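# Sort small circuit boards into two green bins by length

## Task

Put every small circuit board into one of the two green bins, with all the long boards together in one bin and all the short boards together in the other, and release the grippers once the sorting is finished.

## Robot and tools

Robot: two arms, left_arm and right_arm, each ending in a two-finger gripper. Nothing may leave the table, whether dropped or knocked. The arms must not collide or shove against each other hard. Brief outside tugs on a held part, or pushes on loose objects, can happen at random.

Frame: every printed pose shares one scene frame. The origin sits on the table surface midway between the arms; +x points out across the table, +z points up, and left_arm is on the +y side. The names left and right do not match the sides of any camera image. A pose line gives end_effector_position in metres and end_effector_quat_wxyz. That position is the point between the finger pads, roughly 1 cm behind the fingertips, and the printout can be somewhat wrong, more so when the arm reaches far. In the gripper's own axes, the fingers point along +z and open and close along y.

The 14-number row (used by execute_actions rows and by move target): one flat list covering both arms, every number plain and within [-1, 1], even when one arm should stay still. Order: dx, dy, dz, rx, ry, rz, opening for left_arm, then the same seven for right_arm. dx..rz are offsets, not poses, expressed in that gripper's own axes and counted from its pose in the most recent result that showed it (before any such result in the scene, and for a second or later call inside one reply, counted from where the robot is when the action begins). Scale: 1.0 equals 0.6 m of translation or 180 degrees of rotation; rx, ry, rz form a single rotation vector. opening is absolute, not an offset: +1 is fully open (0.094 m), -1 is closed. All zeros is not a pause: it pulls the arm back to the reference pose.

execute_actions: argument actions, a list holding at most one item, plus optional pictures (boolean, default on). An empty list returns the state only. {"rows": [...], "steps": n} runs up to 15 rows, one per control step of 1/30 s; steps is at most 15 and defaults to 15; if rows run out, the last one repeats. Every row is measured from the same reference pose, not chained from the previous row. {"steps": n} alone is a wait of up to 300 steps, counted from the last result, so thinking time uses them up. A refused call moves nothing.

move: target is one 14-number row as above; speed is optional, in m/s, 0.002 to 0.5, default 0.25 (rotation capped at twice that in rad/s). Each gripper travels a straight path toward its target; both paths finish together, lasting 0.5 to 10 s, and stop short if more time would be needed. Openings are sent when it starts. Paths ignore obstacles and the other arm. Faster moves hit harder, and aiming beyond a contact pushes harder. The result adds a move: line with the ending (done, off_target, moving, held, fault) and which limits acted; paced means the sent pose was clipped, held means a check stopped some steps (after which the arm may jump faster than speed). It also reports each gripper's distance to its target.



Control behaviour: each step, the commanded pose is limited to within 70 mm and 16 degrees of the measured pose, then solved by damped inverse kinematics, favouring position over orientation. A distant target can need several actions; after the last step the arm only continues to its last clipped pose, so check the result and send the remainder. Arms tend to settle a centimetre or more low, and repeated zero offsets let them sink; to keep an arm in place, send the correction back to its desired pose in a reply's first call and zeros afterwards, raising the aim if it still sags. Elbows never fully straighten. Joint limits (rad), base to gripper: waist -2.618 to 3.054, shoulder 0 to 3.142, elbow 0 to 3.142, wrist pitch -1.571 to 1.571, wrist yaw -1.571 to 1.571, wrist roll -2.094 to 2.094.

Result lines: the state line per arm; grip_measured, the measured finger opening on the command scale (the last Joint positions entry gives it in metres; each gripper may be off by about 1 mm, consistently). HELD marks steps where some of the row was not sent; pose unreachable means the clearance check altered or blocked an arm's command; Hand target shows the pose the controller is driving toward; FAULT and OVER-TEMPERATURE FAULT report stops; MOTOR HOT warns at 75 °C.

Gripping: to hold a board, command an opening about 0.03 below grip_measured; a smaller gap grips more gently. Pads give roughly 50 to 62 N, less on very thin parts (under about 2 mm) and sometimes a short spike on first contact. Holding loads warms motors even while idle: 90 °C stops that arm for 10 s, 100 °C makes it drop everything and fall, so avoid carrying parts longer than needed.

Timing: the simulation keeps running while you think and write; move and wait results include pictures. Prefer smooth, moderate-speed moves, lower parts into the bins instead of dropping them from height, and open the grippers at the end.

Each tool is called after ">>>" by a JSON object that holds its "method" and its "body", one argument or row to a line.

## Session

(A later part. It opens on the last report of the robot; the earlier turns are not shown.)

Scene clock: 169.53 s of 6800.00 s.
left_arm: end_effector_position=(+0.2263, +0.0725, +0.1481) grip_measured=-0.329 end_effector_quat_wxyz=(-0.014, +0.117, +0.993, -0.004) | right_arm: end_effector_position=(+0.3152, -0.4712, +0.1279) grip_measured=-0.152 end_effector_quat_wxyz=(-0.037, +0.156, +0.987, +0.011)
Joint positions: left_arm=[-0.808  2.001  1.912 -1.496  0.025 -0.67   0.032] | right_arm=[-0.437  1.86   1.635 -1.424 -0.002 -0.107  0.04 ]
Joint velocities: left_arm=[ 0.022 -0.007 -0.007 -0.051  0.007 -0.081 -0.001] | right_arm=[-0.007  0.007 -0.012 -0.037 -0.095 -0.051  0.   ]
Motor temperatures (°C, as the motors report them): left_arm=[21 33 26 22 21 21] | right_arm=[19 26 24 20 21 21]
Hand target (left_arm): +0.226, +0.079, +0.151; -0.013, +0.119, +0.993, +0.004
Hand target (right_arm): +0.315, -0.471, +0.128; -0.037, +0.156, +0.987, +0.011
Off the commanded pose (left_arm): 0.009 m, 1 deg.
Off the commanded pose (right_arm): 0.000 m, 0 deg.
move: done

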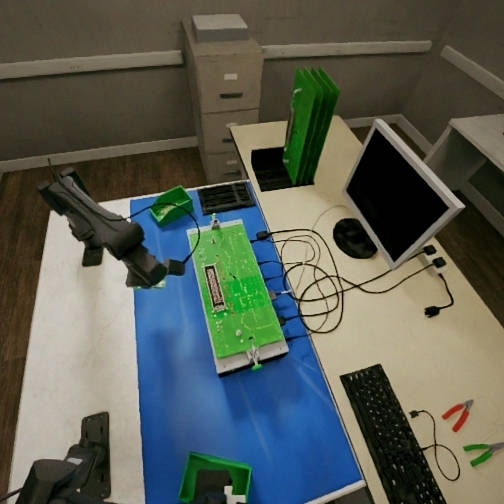

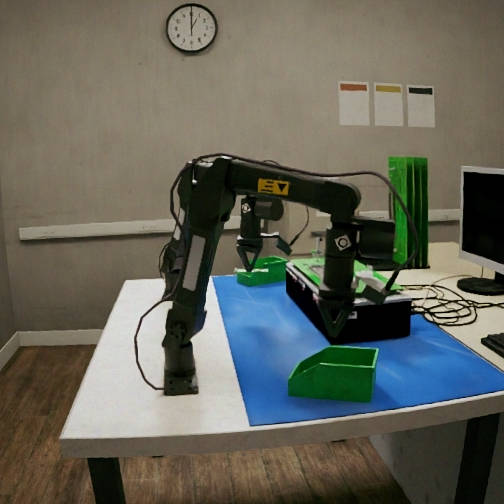

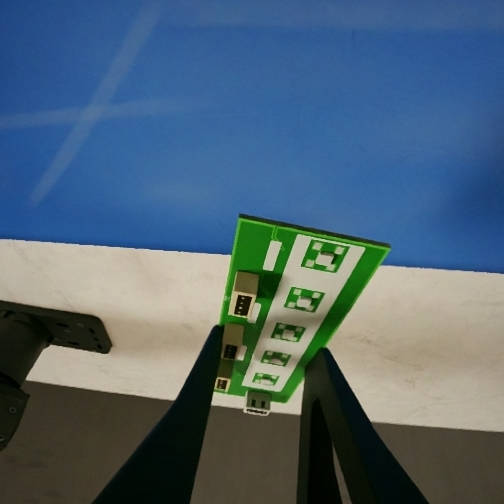

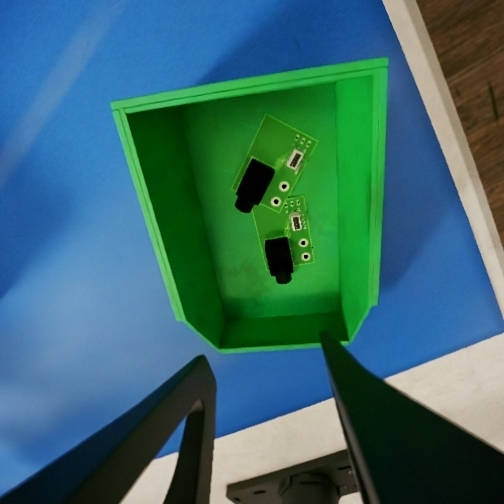

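>>> {"method": "move", "body": {
  "target": [0.006,0.68,0.02,0,-0.008,-0.155,-0.345,0,0,0,0,0,0,-0.15]
}}

>>> {"method": "move", "body": {
  "target": [0,0,0.132,0,0,0,-0.345,0,0,0,0,0,0,-0.15],
  "speed": 0.12
}}

>>> {"method": "move", "body": {
  "target": [0,0,-0.12,0,0,0,-0.1,0,0,0,0,0,0,-0.15]
}}

Scene clock: 177.60 s of 6800.00 s.
left_arm: end_effector_position=(+0.3088, +0.4704, +0.1322) grip_measured=-0.329 end_effector_quat_wxyz=(-0.008, -0.131, +0.991, +0.006) | right_arm: end_effector_position=(+0.3152, -0.4712, +0.1279) grip_measured=-0.152 end_effector_quat_wxyz=(-0.037, +0.156, +0.987, +0.011)
Joint positions: left_arm=[ 0.397  1.796  1.574 -1.362 -0.015  0.037  0.032] | right_arm=[-0.437  1.86   1.635 -1.424 -0.002 -0.107  0.04 ]
Joint velocities: left_arm=[-0.012  0.007 -0.002 -0.007  0.007  0.051  0.   ] | right_arm=[-0.012  0.017 -0.007  0.037 -0.022 -0.007 -0.001]
Motor temperatures (°C, as the motors report them): left_arm=[21 33 26 22 21 21] | right_arm=[19 26 24 20 21 21]
Hand target (left_arm): +0.316, +0.472, +0.140; +0.008, -0.126, +0.992, +0.009
Hand target (right_arm): +0.315, -0.471, +0.128; -0.037, +0.156, +0.987, +0.011
Off the commanded pose (left_arm): 0.009 m, 1 deg.
Off the commanded pose (right_arm): 0.000 m, 0 deg.
After step 90, 2.90 s passed at rest.
move: done

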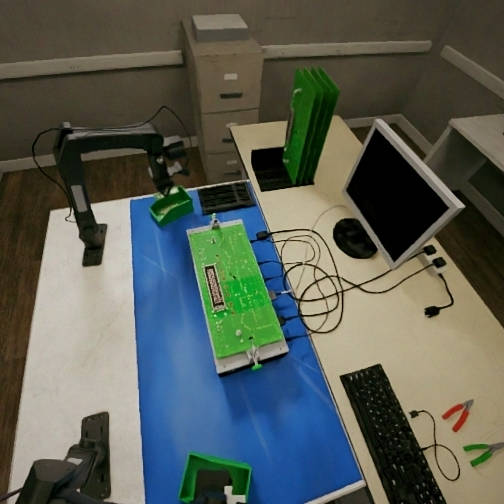

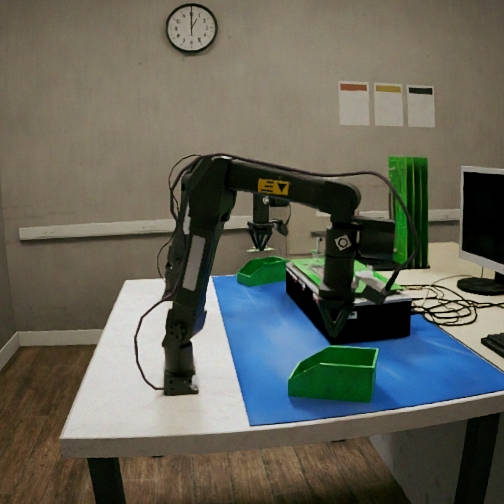

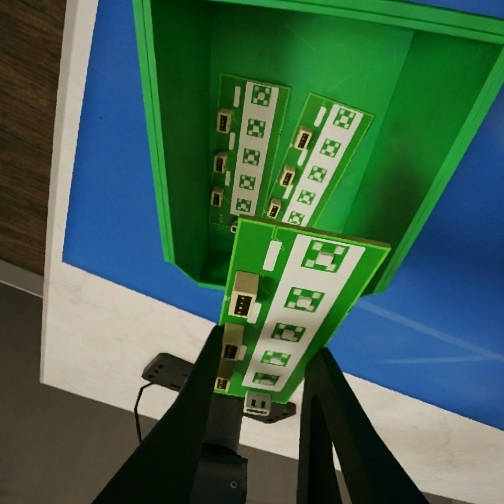

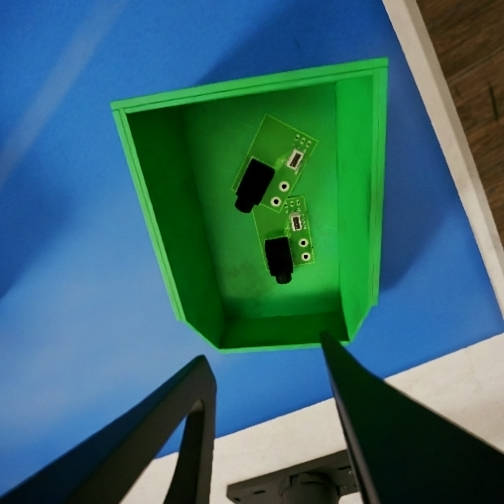

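Scene clock: 178.87 s of 6800.00 s.
left_arm: end_effector_position=(+0.3048, +0.4691, +0.0538) grip_measured=-0.329 end_effector_quat_wxyz=(-0.014, -0.131, +0.991, +0.005) | right_arm: end_effector_position=(+0.3152, -0.4712, +0.1279) grip_measured=-0.152 end_effector_quat_wxyz=(-0.037, +0.156, +0.987, +0.011)
Joint positions: left_arm=[ 0.397  1.832  1.304 -1.068 -0.015  0.037  0.032] | right_arm=[-0.437  1.86   1.635 -1.424 -0.002 -0.107  0.04 ]
Joint velocities: left_arm=[-0.012 -0.007  0.012 -0.051 -0.022 -0.022  0.   ] | right_arm=[-0.012 -0.002 -0.002  0.007 -0.066 -0.051  0.   ]
Motor temperatures (°C, as the motors report them): left_arm=[21 33 26 22 21 21] | right_arm=[19 26 24 20 21 21]
Hand target (left_arm): +0.306, +0.471, +0.053; -0.008, -0.131, +0.991, +0.006
Hand target (right_arm): +0.315, -0.471, +0.128; -0.037, +0.156, +0.987, +0.011
Off the commanded pose (left_arm): 0.004 m, 1 deg.
Off the commanded pose (right_arm): 0.000 m, 0 deg.
move: done

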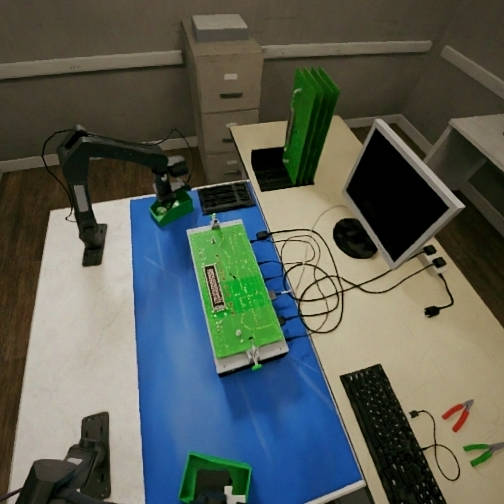

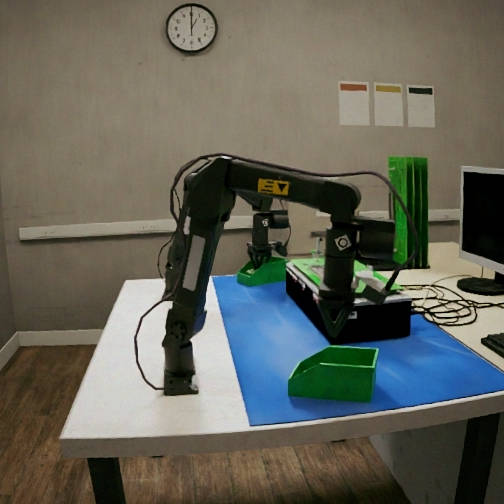

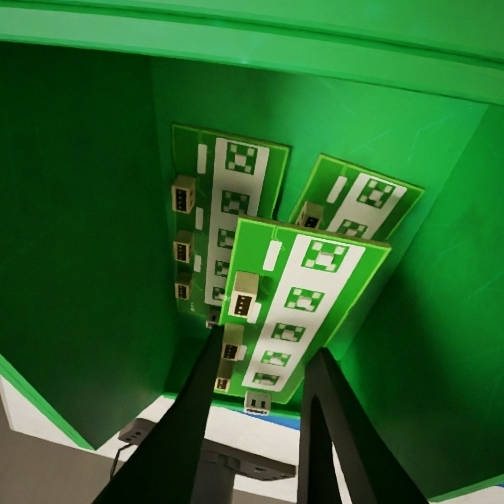

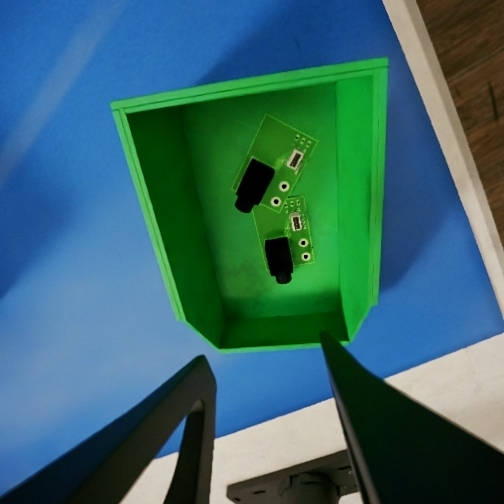

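Scene clock: 179.93 s of 6800.00 s.
left_arm: end_effector_position=(+0.3045, +0.4690, +0.1162) grip_measured=-0.103 end_effector_quat_wxyz=(-0.025, -0.131, +0.991, +0.003) | right_arm: end_effector_position=(+0.3152, -0.4712, +0.1279) grip_measured=-0.152 end_effector_quat_wxyz=(-0.037, +0.156, +0.987, +0.011)
Joint positions: left_arm=[ 0.397  1.812  1.53  -1.336 -0.015  0.037  0.042] | right_arm=[-0.437  1.86   1.635 -1.424 -0.002 -0.107  0.04 ]
Joint velocities: left_arm=[-0.002 -0.007 -0.002  0.007 -0.007 -0.022  0.001] | right_arm=[ 0.002 -0.002 -0.002 -0.037  0.007  0.007  0.   ]
Motor temperatures (°C, as the motors report them): left_arm=[21 32 26 22 21 21] | right_arm=[19 26 24 20 21 21]
Hand target (left_arm): +0.308, +0.468, +0.126; -0.014, -0.131, +0.991, +0.005
Hand target (right_arm): +0.315, -0.471, +0.128; -0.037, +0.156, +0.987, +0.011
Off the commanded pose (left_arm): 0.010 m, 1 deg.
Off the commanded pose (right_arm): 0.000 m, 0 deg.
move: done

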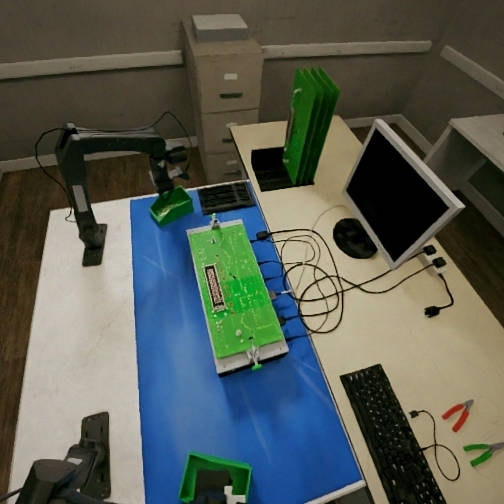

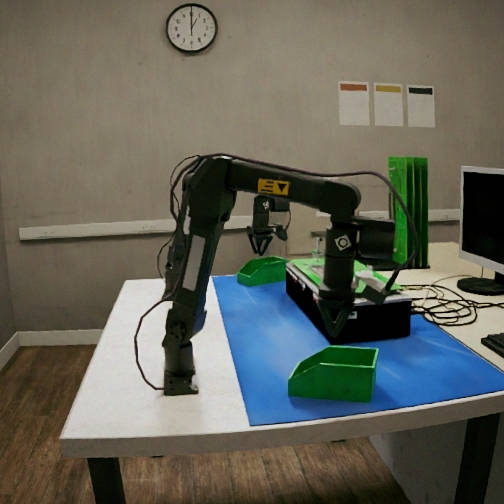

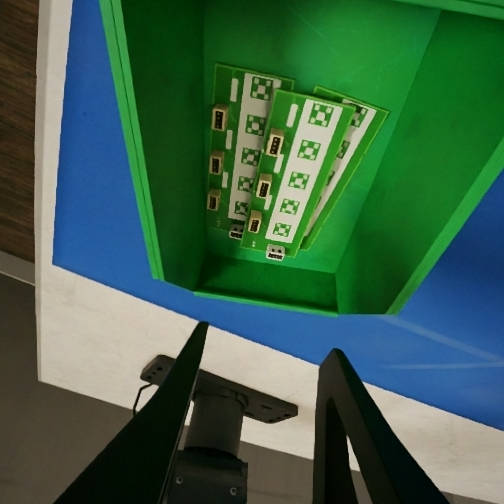

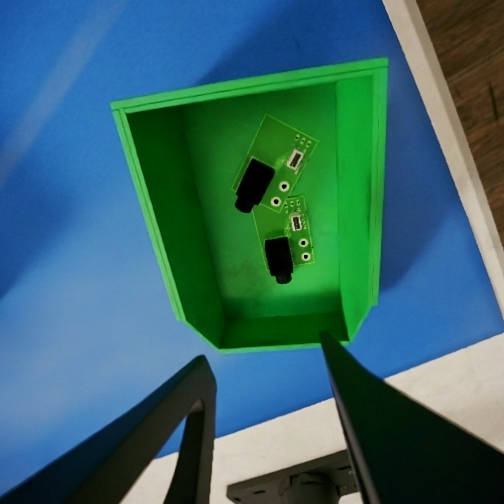

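>>> {"method": "finished_scene", "body": {
  "scene": 1
}}

The scene is finished: the task was done.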